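## Task

Place every battery into the bin labelled A, apart from the AAA one; all other items stay on the table. No item may stick out past any bin's rim, every bin must end up sitting flat on the table, and the result must hold without the robot supporting it. Finish with both grippers open and moved away.

## Robot and tools

ROBOT. Two arms, left_arm and right_arm, each ending in a parallel gripper. Fingers point along the gripper's own +z axis and open and close along its y axis. The reported hand point lies between the pads when closed; closed fingertips extend about 33 mm past it, fully open ones about 9 mm. Closing pushes the tips roughly 24 mm farther from the arm, so keep that margin above the table when closing near a surface.

FRAME. Result lines read `left_arm: …` | `right_arm: …` with end_effector_position in metres and end_effector_quat_wxyz, in one scene frame: origin on the table top midway between the arms, +z up, +x out over the table, left_arm on the +y side. The arm names do not mean image left or right. Printed positions can be off, more so at long reach.

THE 18-NUMBER ROW. Both motion tools take one flat list of 18 values, each in [-1, 1], always covering both arms: left_arm dx, dy, dz, rx, ry, rz, gripper position, force_limit, speed, then the same nine for right_arm. dx..rz are an offset, not a pose: they are measured in that gripper's own axes from its pose in the most recent result showing it (before any such result in the scene, and for the second or later call within one reply, from where the hand is when the action begins). 1.0 equals 0.6 m of travel or 180 degrees; rx, ry, rz form a single rotation vector. All zeros therefore means return to that reference pose, not stay still. To keep an arm put, send the offset back to where it should be in a reply's first call and zeros afterward, and resend its gripper's three numbers.

GRIPPER NUMBERS (absolute settings, sent each time; 0 is a real command). position: +1 fully open (140 mm), about -0.8 pads touching, -1 close until blocked. force_limit: about 14 N at -1, 60 N at 0, 107 N at +1 (for parts up to 40 mm wide). speed: about 30 mm/s at -1, 140 at 0, 250 at +1. After closing with -1, confirm object_status = 2 (stopped while closing = holding). Other values: 0 moving, 1 blocked while opening, 3 reached target or pads met (a thin part may still be in hand). position_measured is in counts: 3 fully open, 230 pads together. To squeeze harder while holding, raise force_limit and switch position between -1 and -0.98.

TOOLS.
execute_actions: {"actions": [...], "pictures": bool}. Empty list returns state plus pictures. One action {"rows": [[18 numbers], ...], "steps": n}: up to 15 rows and steps ≤ 15 (default 15), each step 1/30 s, minimum 4 steps; each row is its own offset from the same reference pose, and the last row repeats if rows run out. One wait {"steps": n}, n ≤ 300, counted from the previous result. Pictures come only with an empty list or pictures: true. The result is read 4 steps before the action ends; those steps then run while you compose the next reply. Per step, a commanded pose is clipped to 70 mm and 16 degrees from the measured pose; after an action the arm continues only to its last clipped pose, so check the result and send the remainder. HELD marks steps that were not sent; a "pose unreachable" line means the clearance check altered or blocked that arm's command.
move: {"target": [18 numbers], "speed": m/s 0.002–0.5, default 0.25; turning up to twice that in rad/s}. Straight-line paths for both hands, ending together, 0.5–10 s (cut off at 10 s). Offsets as above. Finger values are sent at the start. It ignores obstacles and the other arm. Result adds a "move:" line (done, off_target, moving, held, fault) with active limits (paced = clipped pose, held = some steps blocked, after which the arm may surge fast) and each hand's distance to its target.
wait: {"seconds": 0–10}; the scene runs with no new command.
zoom_image: {"camera": one of cam_head_left, cam_head_right, cam_high, cam_low, cam_left_wrist, cam_right_wrist, "region": [x0, y0, x1, y1]} in pixels of that camera's latest image, origin top-left, at most 504 by 504. Head, high and low images are 672x504; wrist images 504x504.
finished_scene: {"scene": current scene number}. Replying without any tool call ends everything.

ORDER. Look first, locate batteries and the right bin (zoom to read labels and battery types), open the gripper above a battery, descend, close, confirm status 2, lift, carry over the bin, lower, open, retreat. When all are placed, open both grippers, lift clear, then call finished_scene.

CAUTIONS. Arms are stiff: pressing even slightly past a contact on something firm can trigger a stop. A joint torque over its limit (142 N m for waist, shoulder, elbow; 35.6 N m for the wrist joints, held weight included) or an external force of 150 N freezes that arm for 10 s and drops the rest of the call. Faster moves hit harder. Never let the arms collide or push each other. Don't knock anything off the table, drop parts, slam or tip bins. Parts may occasionally be tugged or pushed by outside disturbances; grip firmly. Long holds heat motors; a MOTOR HOT line warns before an over-temperature stop. Joint ranges (rad): waist ±3.491, shoulder ±3.140, elbow -1.187 to 4.328, forearm roll ±3.316, wrist pitch ±3.140, wrist roll ±3.927.

Each tool is called after "Emit:" as a command line: name --argument value for each argument, lists and objects as JSON in quotes; but a table of rows of numbers goes row by row, as --pt "numbers of a row", without its own name.

## Session

Emit:
execute_actions --actions '[]'

Scene clock: 0.00 s of 4800.00 s.
left_arm: end_effector_position=(+0.5661, +0.2557, +0.1464) position_measured=3 object_status=3 end_effector_quat_wxyz=(-0.164, -0.343, +0.924, +0.042) | right_arm: end_effector_position=(+0.5732, -0.2749, +0.3425) position_measured=3 object_status=3 end_effector_quat_wxyz=(-0.581, +0.692, -0.427, +0.017)
Joint positions: left_arm=[ 0.144  0.515  0.375  0.004 -1.772 -0.954] | right_arm=[-0.146  0.119  0.092 -1.235 -1.287  0.977]
Joint velocities: left_arm=[ 0.     0.001  0.    -0.    -0.    -0.   ] | right_arm=[-0.     0.001 -0.    -0.     0.    -0.002]
Hand target (left_arm): +0.566, +0.256, +0.146; -0.164, -0.343, +0.924, +0.042
Hand target (right_arm): +0.573, -0.275, +0.342; -0.581, +0.692, -0.427, +0.017

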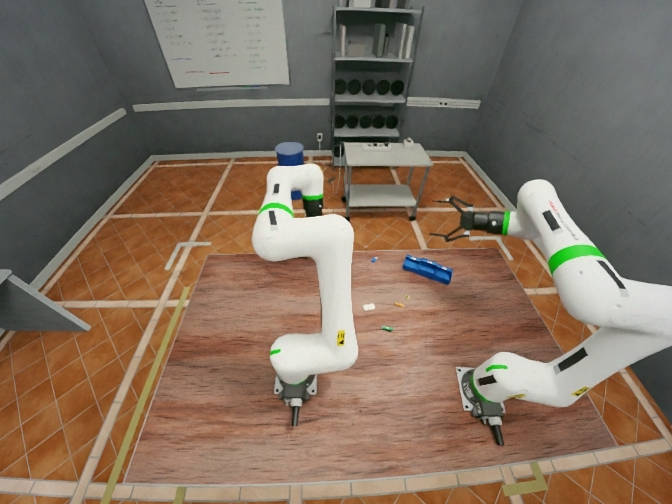

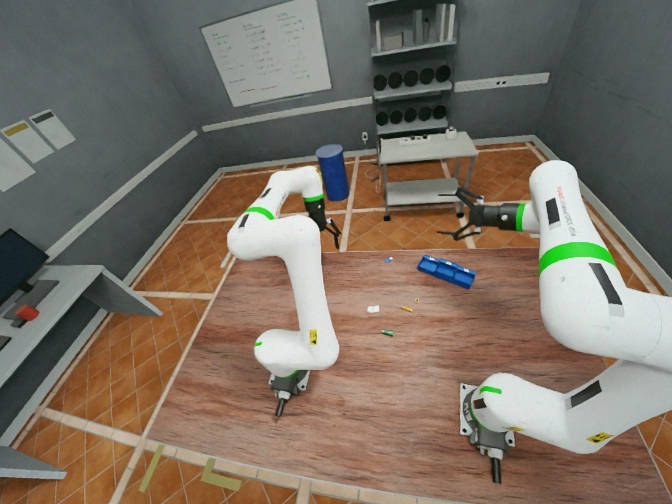

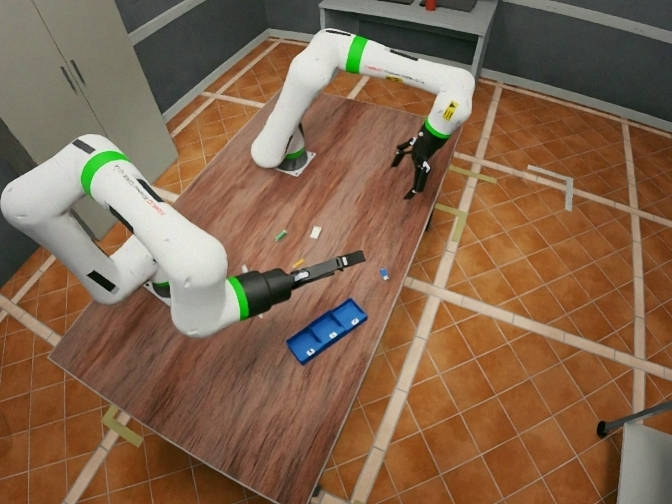

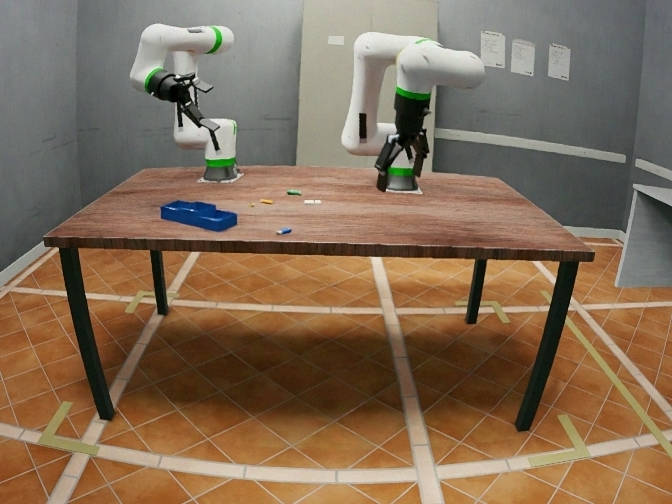

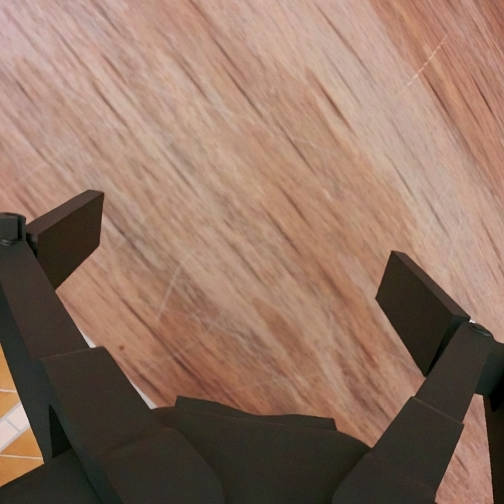

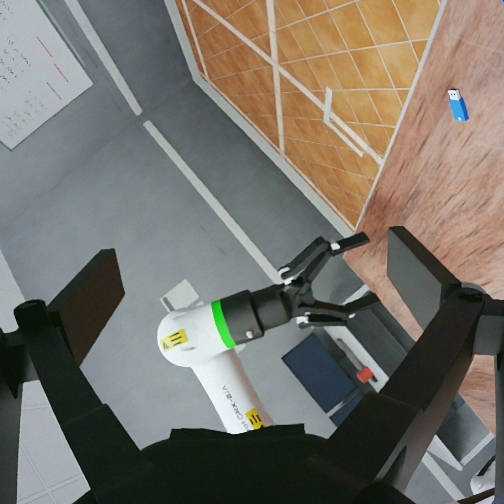

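Emit:
zoom_image --camera "cam_high" --region '[230, 200, 400, 370]'

Region (230, 200, 400, 370) of cam_high's 672x504 image, scaled by 2.965, with more detail than that image has.

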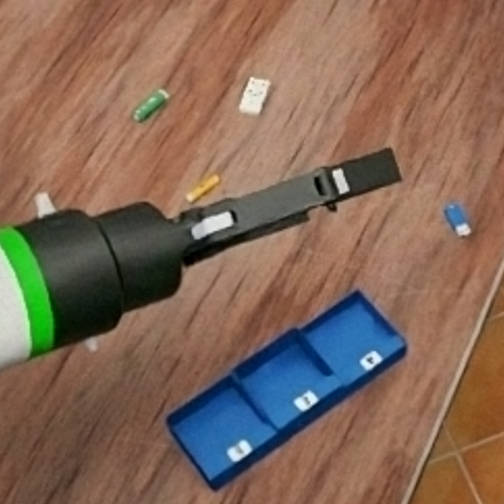

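Emit:
move --target '[0.68,0.02,-0.2,0,0,0,1,0,0,0,0,0,0,0,0,1,0,0]'

Scene clock: 2.40 s of 4800.00 s.
left_arm: end_effector_position=(+0.3098, +0.0048, +0.3739) position_measured=3 object_status=3 end_effector_quat_wxyz=(-0.163, -0.344, +0.924, +0.042) | right_arm: end_effector_position=(+0.5732, -0.2749, +0.3425) position_measured=3 object_status=3 end_effector_quat_wxyz=(-0.581, +0.692, -0.427, +0.017)
Joint positions: left_arm=[-0.392  0.165  0.389  0.2   -2.079 -0.344] | right_arm=[-0.146  0.119  0.092 -1.235 -1.287  0.977]
Joint velocities: left_arm=[-0.002 -0.     0.001  0.    -0.     0.   ] | right_arm=[ 0. -0.  0.  0. -0. -0.]
Hand target (left_arm): +0.310, +0.005, +0.374; -0.163, -0.343, +0.924, +0.042
Hand target (right_arm): +0.573, -0.275, +0.342; -0.581, +0.692, -0.427, +0.017
Off the commanded pose (left_arm): 0.001 m, 0 deg.
Off the commanded pose (right_arm): 0.000 m, 0 deg.
Kept back: nothing.
move: done

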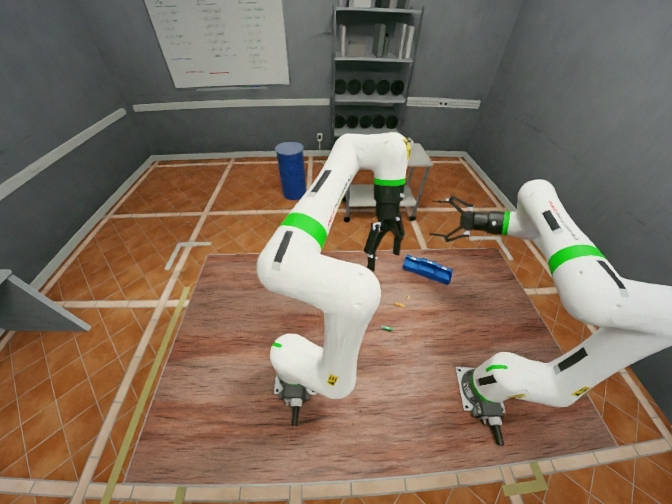

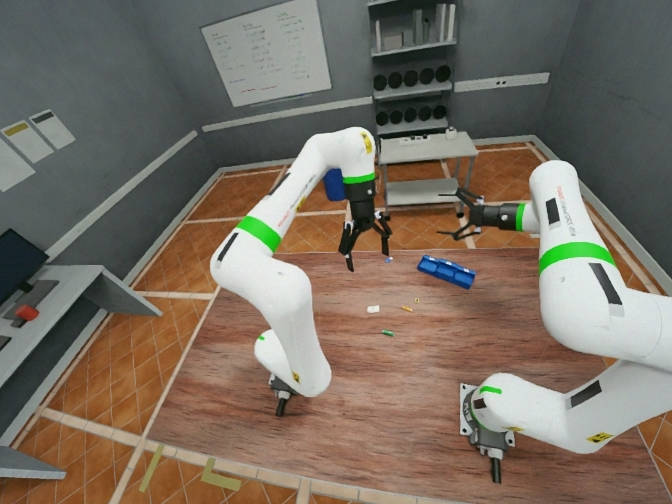

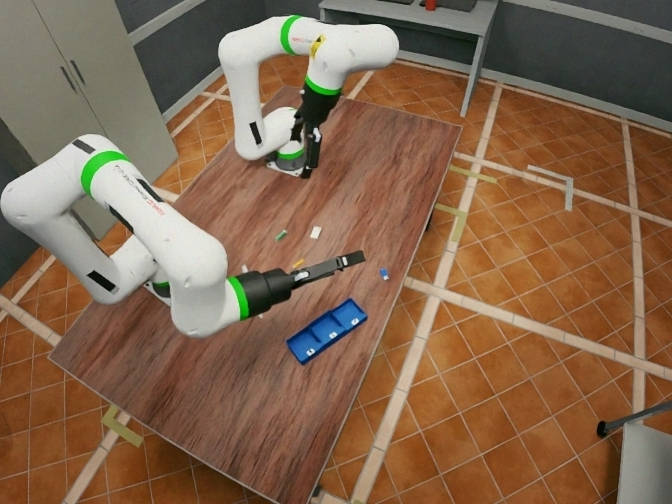

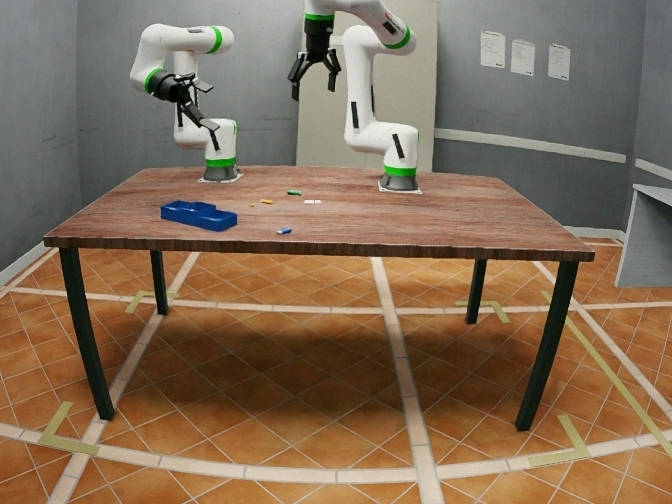

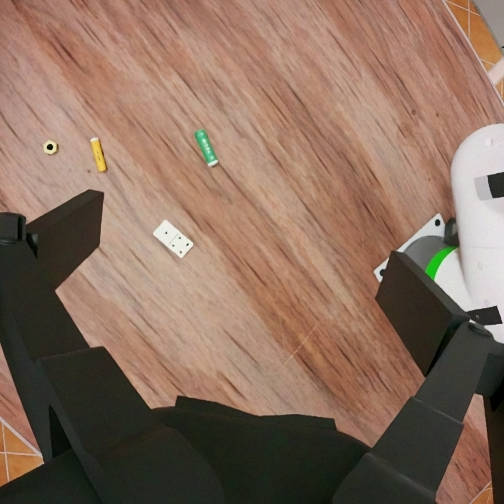

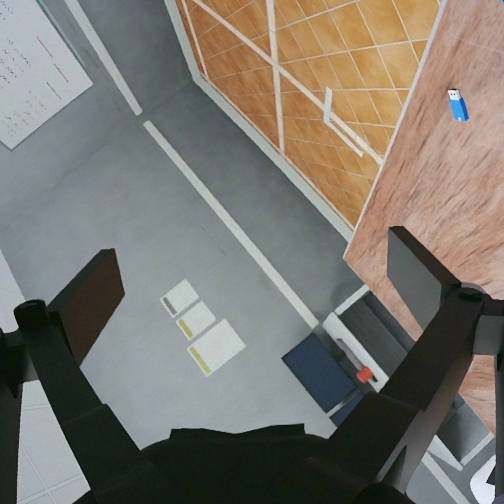

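Emit:
move --target '[0.12,0,0.35,0,0,0,1,0,0,0,0,0,0,0,0,1,0,0]'

Scene clock: 3.93 s of 4800.00 s.
left_arm: end_effector_position=(+0.1893, -0.0497, +0.1957) position_measured=3 object_status=3 end_effector_quat_wxyz=(-0.163, -0.343, +0.924, +0.041) | right_arm: end_effector_position=(+0.5732, -0.2749, +0.3425) position_measured=3 object_status=3 end_effector_quat_wxyz=(-0.581, +0.692, -0.427, +0.017)
Joint positions: left_arm=[-0.636  0.029 -0.188  0.239 -1.595 -0.198] | right_arm=[-0.146  0.119  0.092 -1.235 -1.287  0.977]
Joint velocities: left_arm=[-0.001  0.001 -0.    -0.     0.    -0.   ] | right_arm=[ 0.001  0.001 -0.     0.     0.    -0.   ]
Hand target (left_arm): +0.189, -0.050, +0.196; -0.163, -0.343, +0.924, +0.041
Hand target (right_arm): +0.573, -0.275, +0.342; -0.581, +0.692, -0.427, +0.017
Off the commanded pose (left_arm): 0.000 m, 0 deg.
Off the commanded pose (right_arm): 0.000 m, 0 deg.
Kept back: nothing.
move: done

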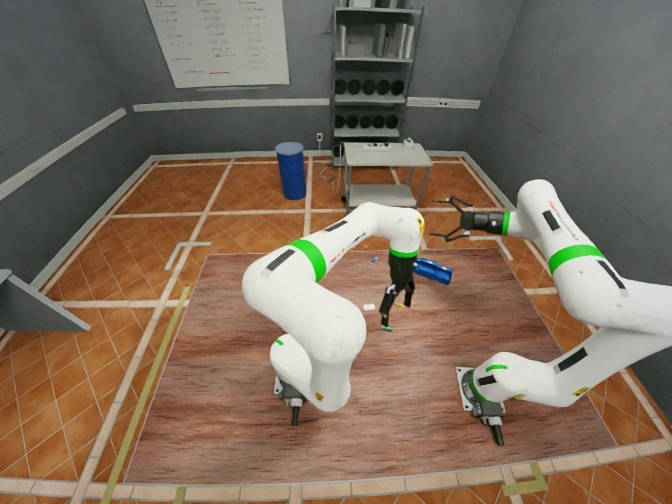

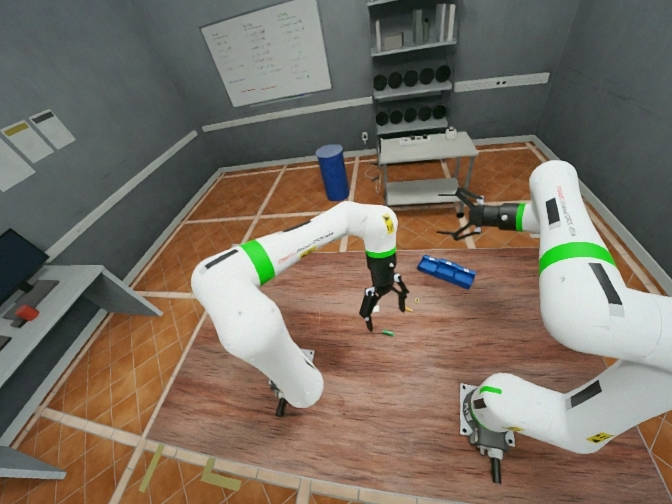

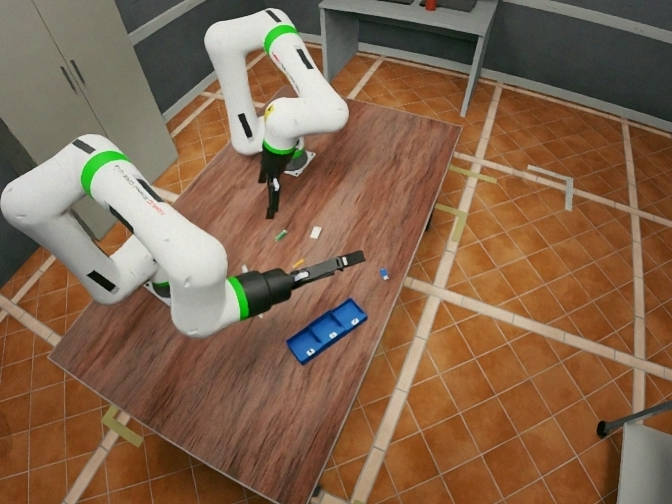

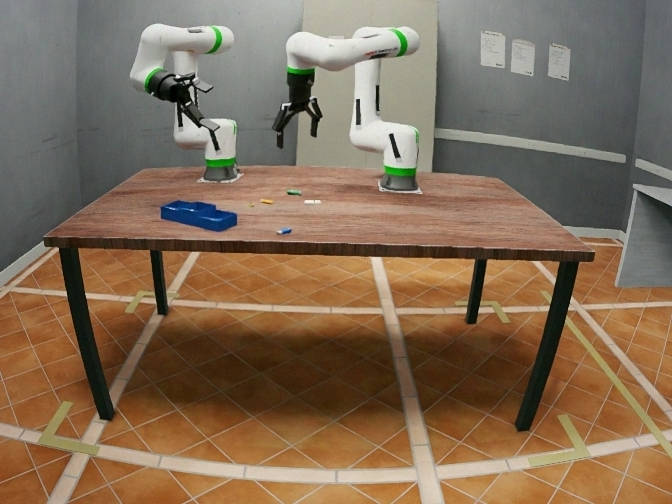

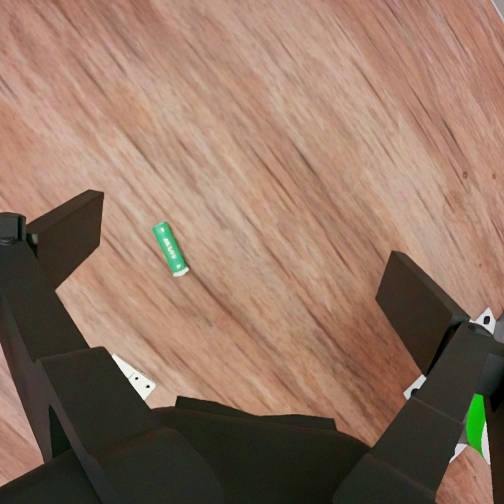

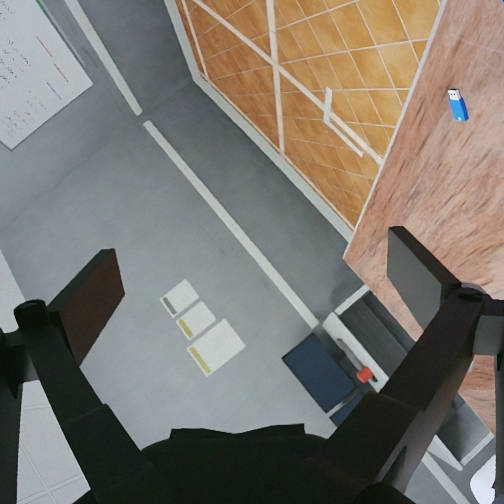

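Emit:
move --target '[0,-0.08,0.27,0,0,0,1,0,0,0,0,0,0,0,0,1,0,0]'

Scene clock: 5.27 s of 4800.00 s.
left_arm: end_effector_position=(+0.1653, -0.0924, +0.0342) position_measured=3 object_status=3 end_effector_quat_wxyz=(-0.163, -0.342, +0.924, +0.041) | right_arm: end_effector_position=(+0.5732, -0.2749, +0.3425) position_measured=3 object_status=3 end_effector_quat_wxyz=(-0.581, +0.692, -0.427, +0.017)
Joint positions: left_arm=[-0.745  0.219 -0.387  0.284 -1.195 -0.203] | right_arm=[-0.146  0.119  0.092 -1.235 -1.287  0.977]
Joint velocities: left_arm=[ 0. -0. -0. -0.  0. -0.] | right_arm=[-0.     0.     0.001  0.     0.     0.003]
Hand target (left_arm): +0.165, -0.092, +0.034; -0.163, -0.342, +0.924, +0.041
Hand target (right_arm): +0.573, -0.275, +0.342; -0.581, +0.692, -0.427, +0.017
Off the commanded pose (left_arm): 0.001 m, 0 deg.
Off the commanded pose (right_arm): 0.000 m, 0 deg.
Kept back: nothing.
move: done

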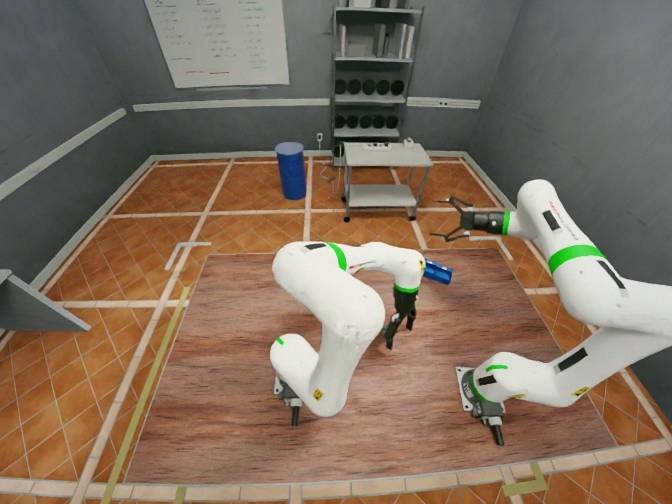

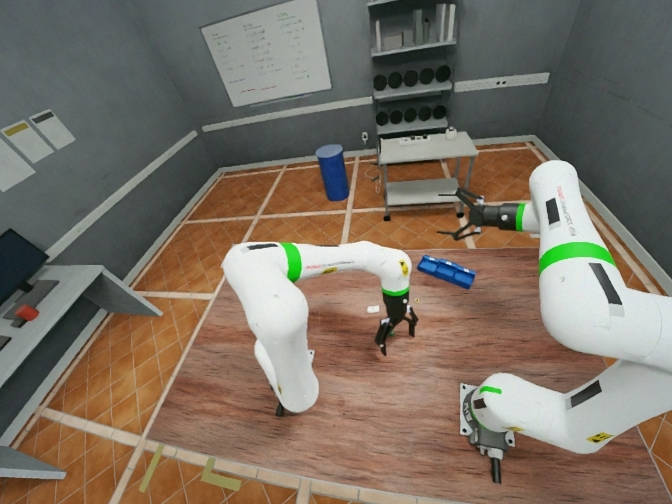

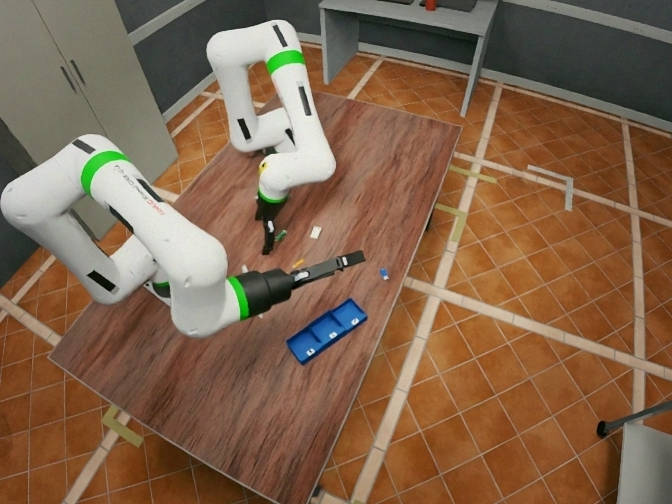

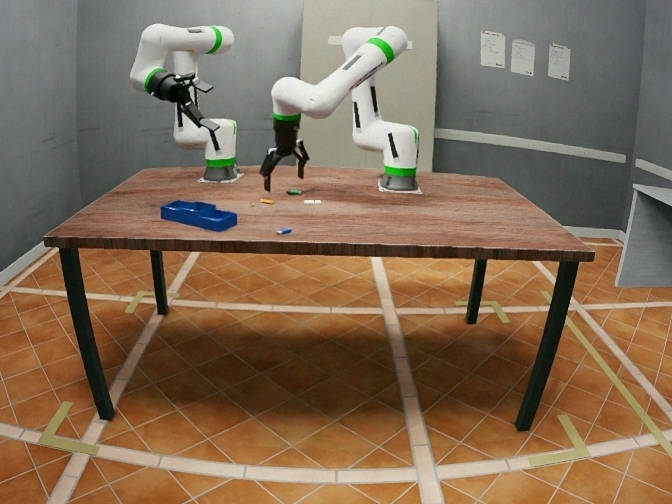

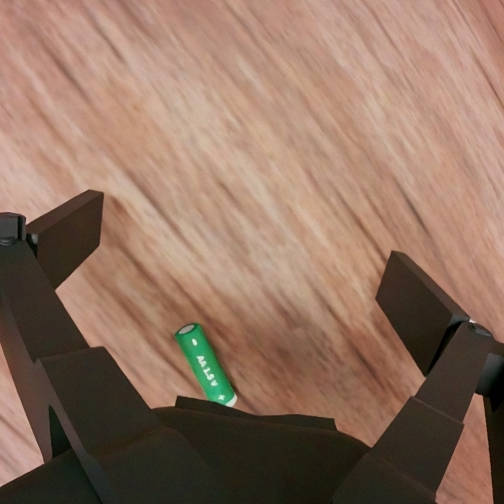

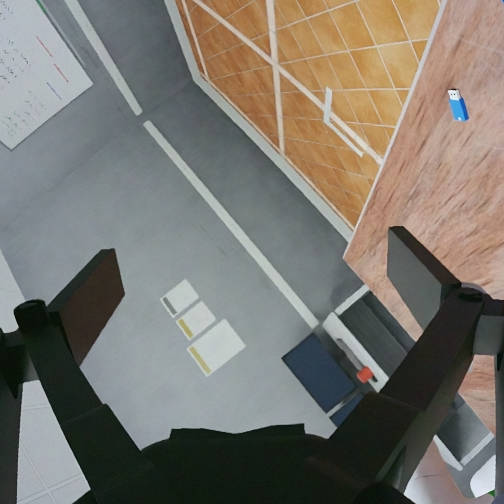

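Emit:
move --target '[-0.08,0,0,0,0,0,1,0,0,0,0,0,0,0,0,1,0,0]'

Emit:
move --target '[0,0,0,0,0,0,-1,0,0,0,0,0,0,0,0,1,0,0]'

Scene clock: 16.03 s of 4800.00 s.
left_arm: end_effector_position=(+0.1933, -0.0677, +0.0261) position_measured=3 object_status=3 end_effector_quat_wxyz=(-0.171, -0.343, +0.923, +0.039) | right_arm: end_effector_position=(+0.5732, -0.2749, +0.3425) position_measured=3 object_status=3 end_effector_quat_wxyz=(-0.581, +0.692, -0.427, +0.017)
Joint positions: left_arm=[-0.652  0.216 -0.415  0.278 -1.196 -0.292] | right_arm=[-0.146  0.119  0.092 -1.235 -1.287  0.977]
Joint velocities: left_arm=[-0.001 -0.    -0.    -0.    -0.     0.   ] | right_arm=[ 0.     0.    -0.001  0.     0.    -0.   ]
Hand target (left_arm): +0.193, -0.068, +0.026; -0.171, -0.343, +0.923, +0.039
Hand target (right_arm): +0.573, -0.275, +0.342; -0.581, +0.692, -0.427, +0.017
Off the commanded pose (left_arm): 0.010 m, 1 deg.
Off the commanded pose (right_arm): 0.000 m, 0 deg.
FORCE FAULT: contact force on the left arm reached its limit, and that arm stopped for 10 seconds. The contact can be on any part of that arm, not only on its tool. That arm's remaining commands of this call were not run. That arm holds still and accepts commands again. Move the arm away from the contact; if what it grips holds it there, let go first. Pushing or pulling that hard again can fault the arm again.
Kept back: nothing.
move: fault (left_arm)

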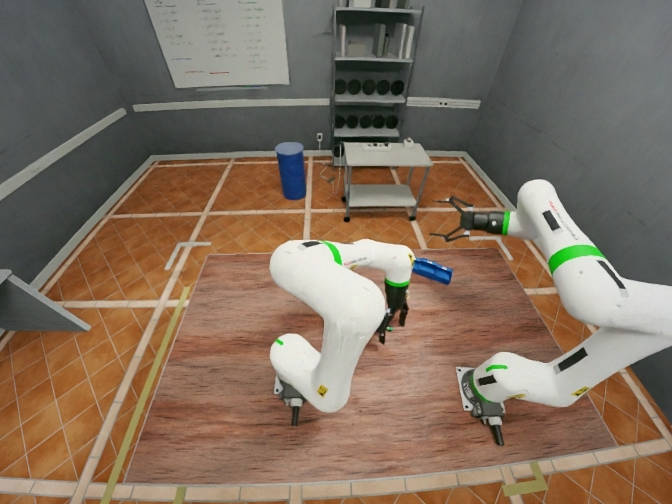

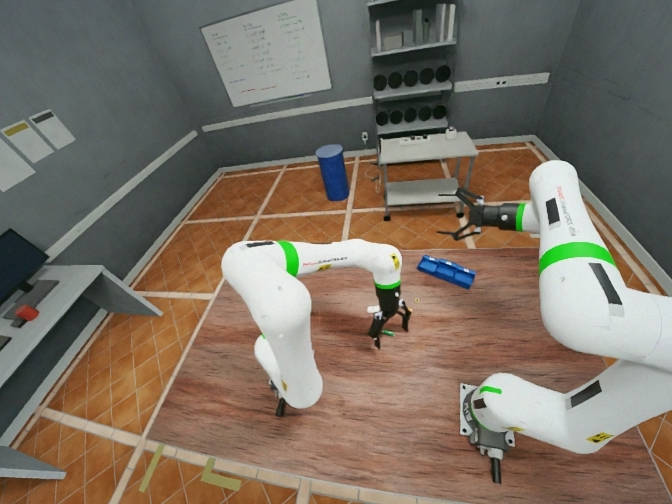

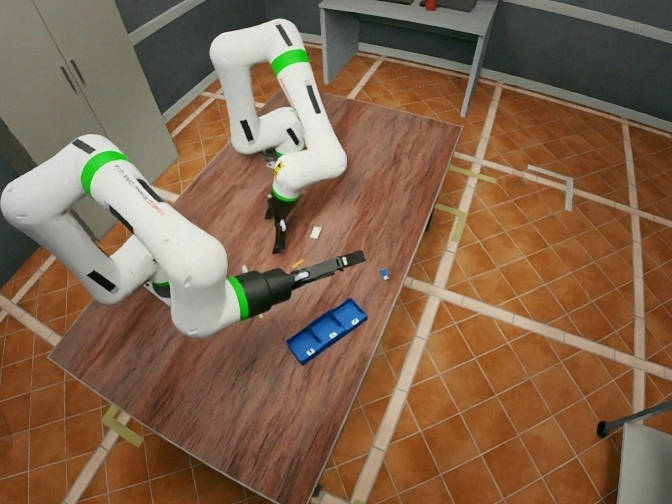

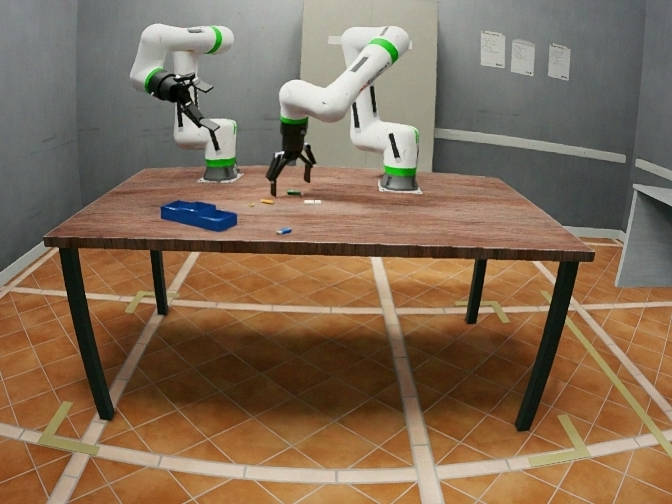

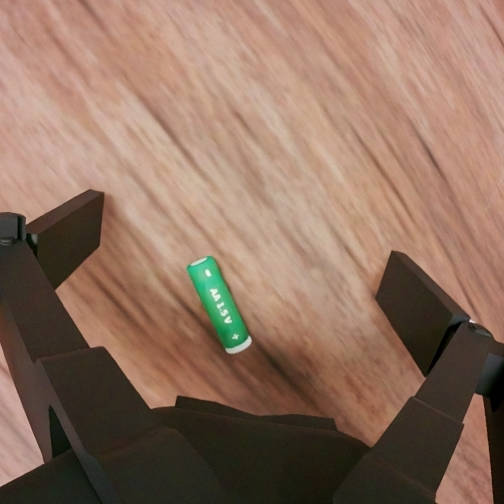

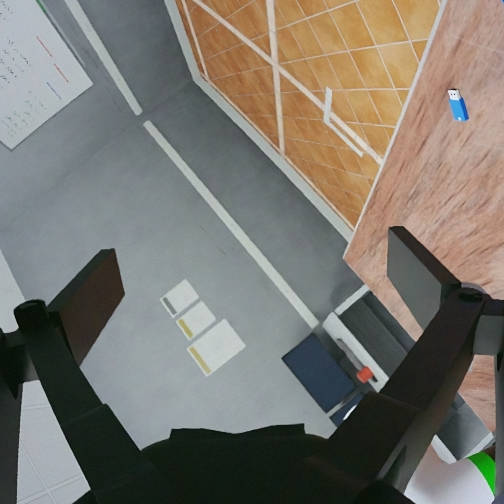

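not run: a fault stop came before this call.

Emit:
move --target '[-0.04,0,-0.04,0.038,-0.103,0,1,0,0,0,0,0,0,0,0,1,0,0]' --speed 0.1

Scene clock: 18.27 s of 4800.00 s.
left_arm: end_effector_position=(+0.2189, -0.0510, +0.0418) position_measured=3 object_status=3 end_effector_quat_wxyz=(+0.001, -0.343, +0.939, +0.039) | right_arm: end_effector_position=(+0.5732, -0.2749, +0.3425) position_measured=3 object_status=3 end_effector_quat_wxyz=(-0.581, +0.692, -0.427, +0.017)
Joint positions: left_arm=[-0.822  0.124 -0.336 -0.031 -1.184  0.013] | right_arm=[-0.146  0.119  0.092 -1.235 -1.287  0.977]
Joint velocities: left_arm=[-0.002 -0.     0.    -0.001 -0.     0.001] | right_arm=[-0.     0.     0.001  0.     0.    -0.   ]
Hand target (left_arm): +0.219, -0.051, +0.042; +0.001, -0.343, +0.939, +0.039
Hand target (right_arm): +0.573, -0.275, +0.342; -0.581, +0.692, -0.427, +0.017
Off the commanded pose (left_arm): 0.001 m, 0 deg.
Off the commanded pose (right_arm): 0.000 m, 0 deg.
Kept back: nothing.
move: done

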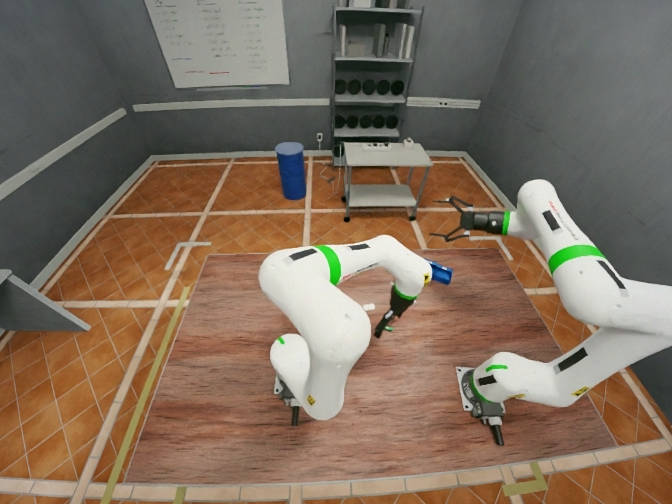

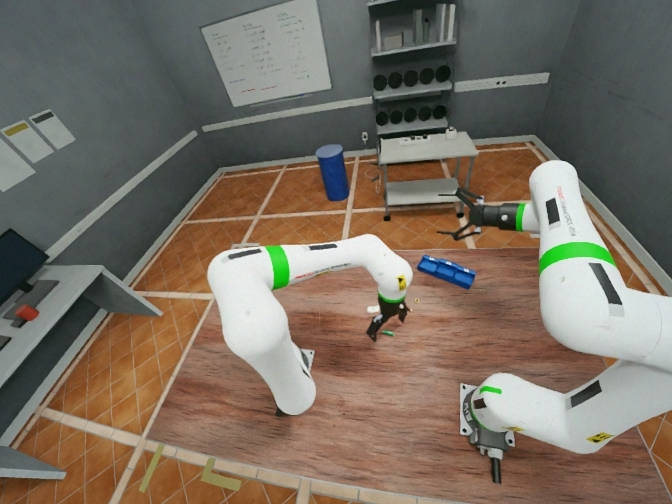

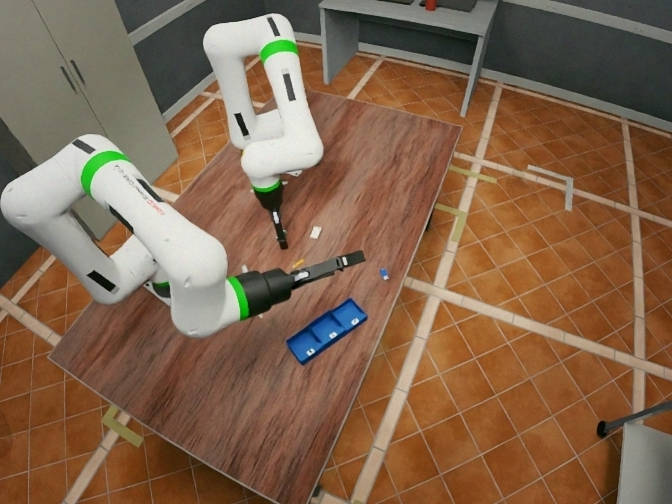

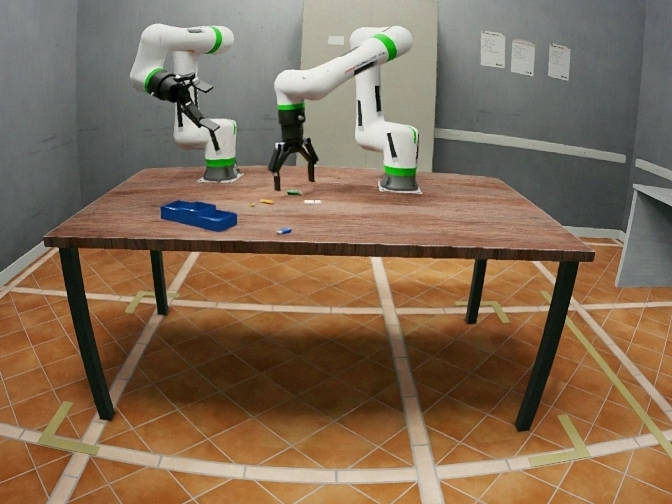

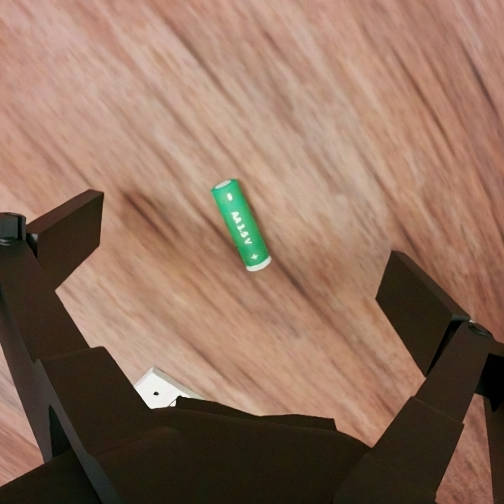

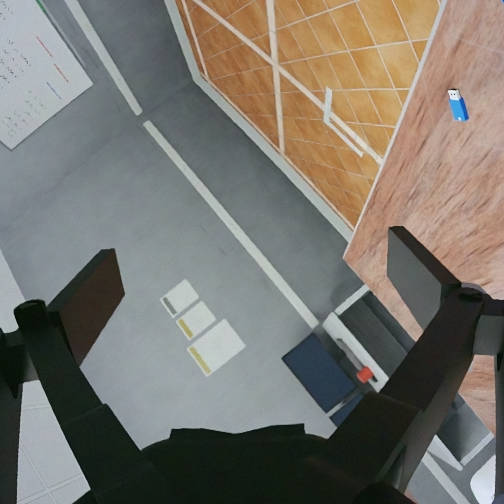

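Centered. Close.

Emit:
move --target '[0,0,0,0,0,0,-1,0,0,0,0,0,0,0,0,1,0,0]'

Scene clock: 19.67 s of 4800.00 s.
left_arm: end_effector_position=(+0.2189, -0.0510, +0.0418) position_measured=216 object_status=2 end_effector_quat_wxyz=(+0.001, -0.343, +0.939, +0.039) | right_arm: end_effector_position=(+0.5732, -0.2749, +0.3425) position_measured=3 object_status=3 end_effector_quat_wxyz=(-0.581, +0.692, -0.427, +0.017)
Joint positions: left_arm=[-0.822  0.124 -0.336 -0.031 -1.184  0.013] | right_arm=[-0.146  0.119  0.092 -1.235 -1.287  0.977]
Joint velocities: left_arm=[-0.001  0.001 -0.    -0.    -0.    -0.   ] | right_arm=[-0.001  0.    -0.    -0.     0.    -0.   ]
Hand target (left_arm): +0.219, -0.051, +0.042; +0.001, -0.343, +0.939, +0.039
Hand target (right_arm): +0.573, -0.275, +0.342; -0.581, +0.692, -0.427, +0.017
Off the commanded pose (left_arm): 0.000 m, 0 deg.
Off the commanded pose (right_arm): 0.000 m, 0 deg.
Kept back: nothing.
move: done

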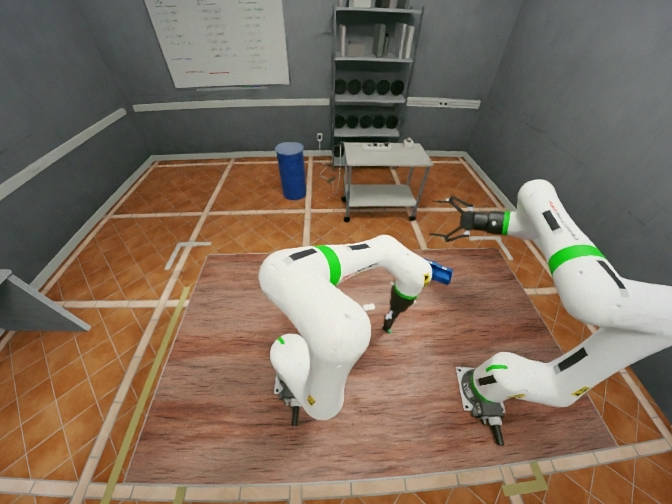

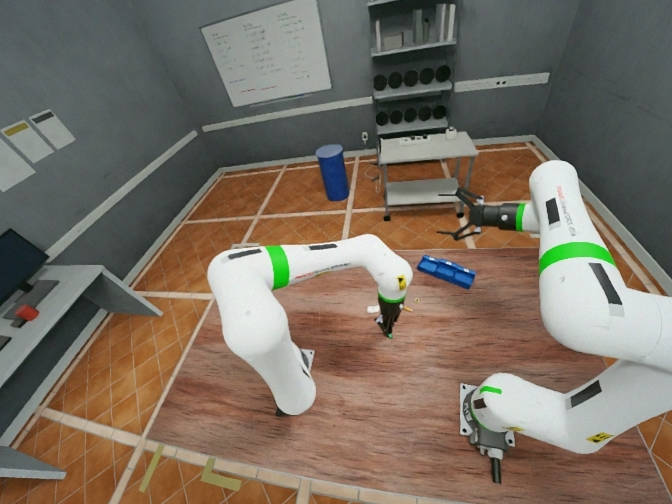

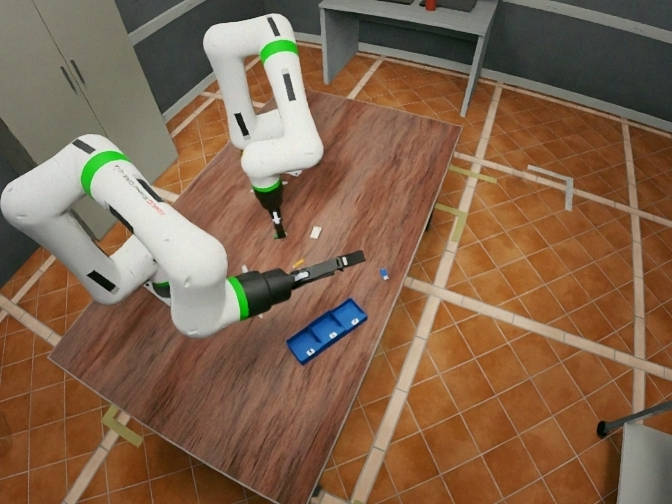

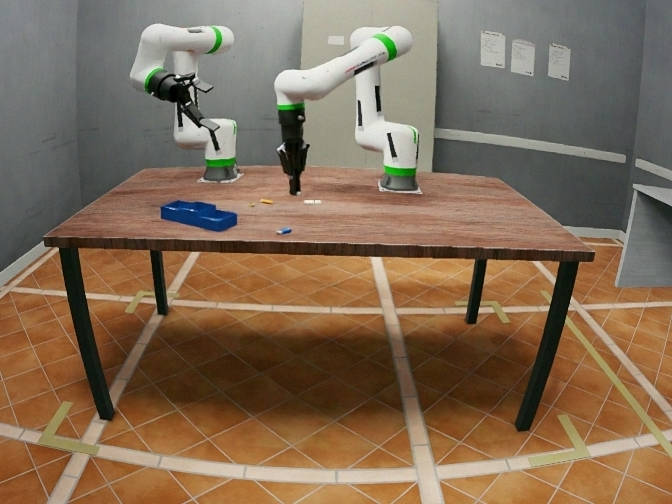

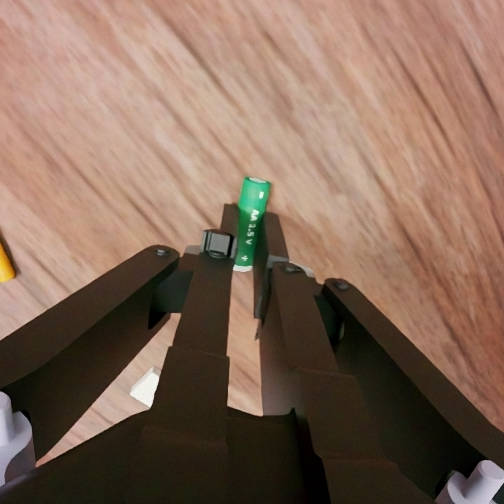

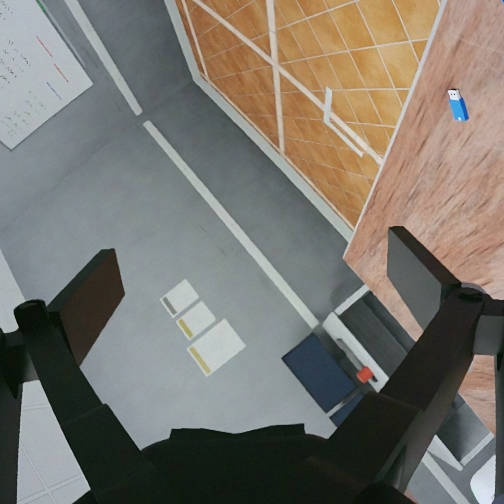

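Emit:
move --target '[-0.3,-0.49,-0.3,0,0,0,-1,0,0,0,0,-0.4,0,0,0,1,0,0]'

Scene clock: 22.10 s of 4800.00 s.
left_arm: end_effector_position=(+0.5509, -0.1712, +0.2052) position_measured=216 object_status=2 end_effector_quat_wxyz=(+0.001, -0.344, +0.938, +0.039) | right_arm: end_effector_position=(+0.4487, -0.4649, +0.4205) position_measured=3 object_status=3 end_effector_quat_wxyz=(-0.582, +0.692, -0.427, +0.017)
Joint positions: left_arm=[-0.582  0.878  1.16  -0.048 -1.917 -0.251] | right_arm=[-0.631  0.1    0.253 -1.267 -1.803  0.964]
Joint velocities: left_arm=[-0.001  0.009  0.017 -0.001 -0.011 -0.   ] | right_arm=[-0.001  0.     0.    -0.    -0.     0.002]
Hand target (left_arm): +0.551, -0.171, +0.205; +0.001, -0.344, +0.938, +0.039
Hand target (right_arm): +0.449, -0.465, +0.420; -0.582, +0.692, -0.427, +0.017
Off the commanded pose (left_arm): 0.002 m, 0 deg.
Off the commanded pose (right_arm): 0.001 m, 0 deg.
Kept back: nothing.
move: done

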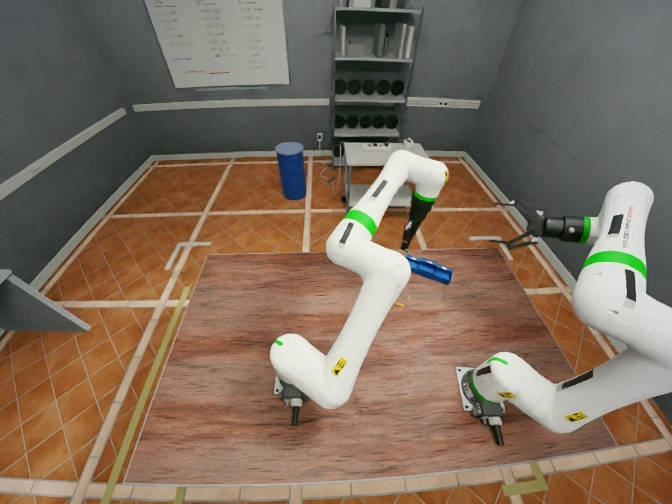

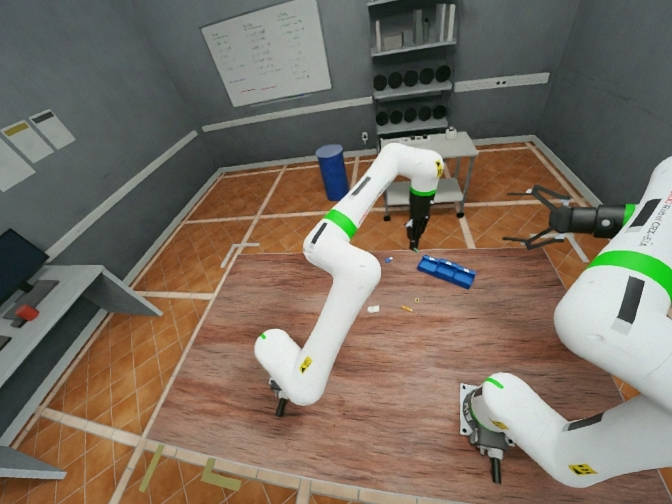

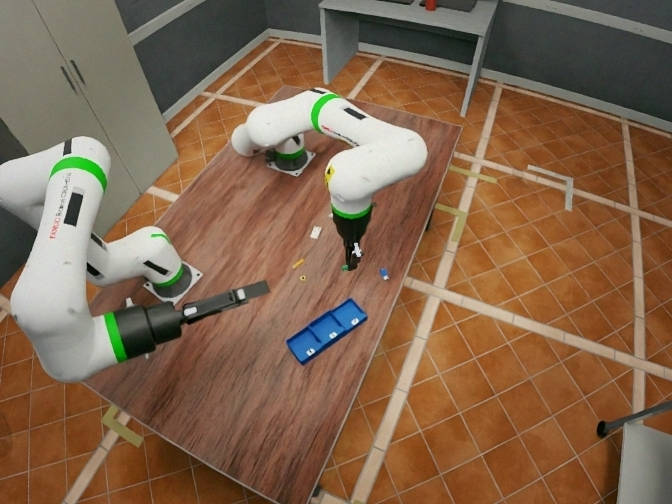

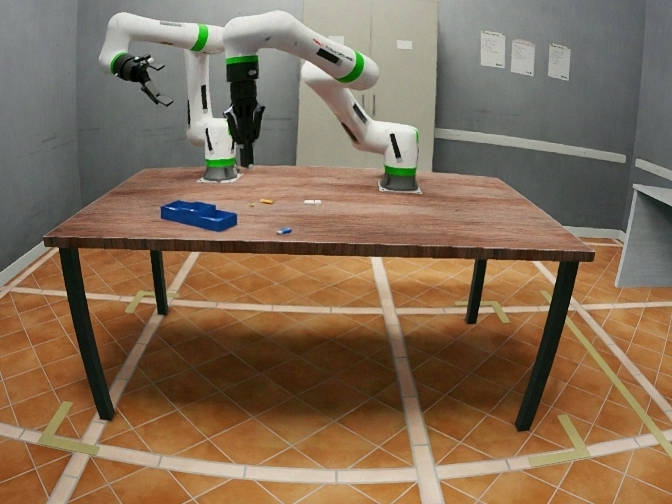

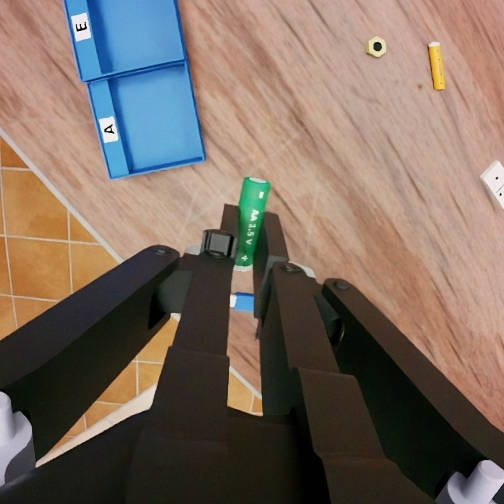

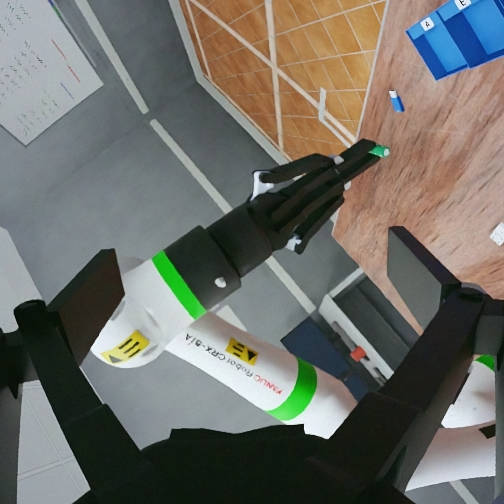

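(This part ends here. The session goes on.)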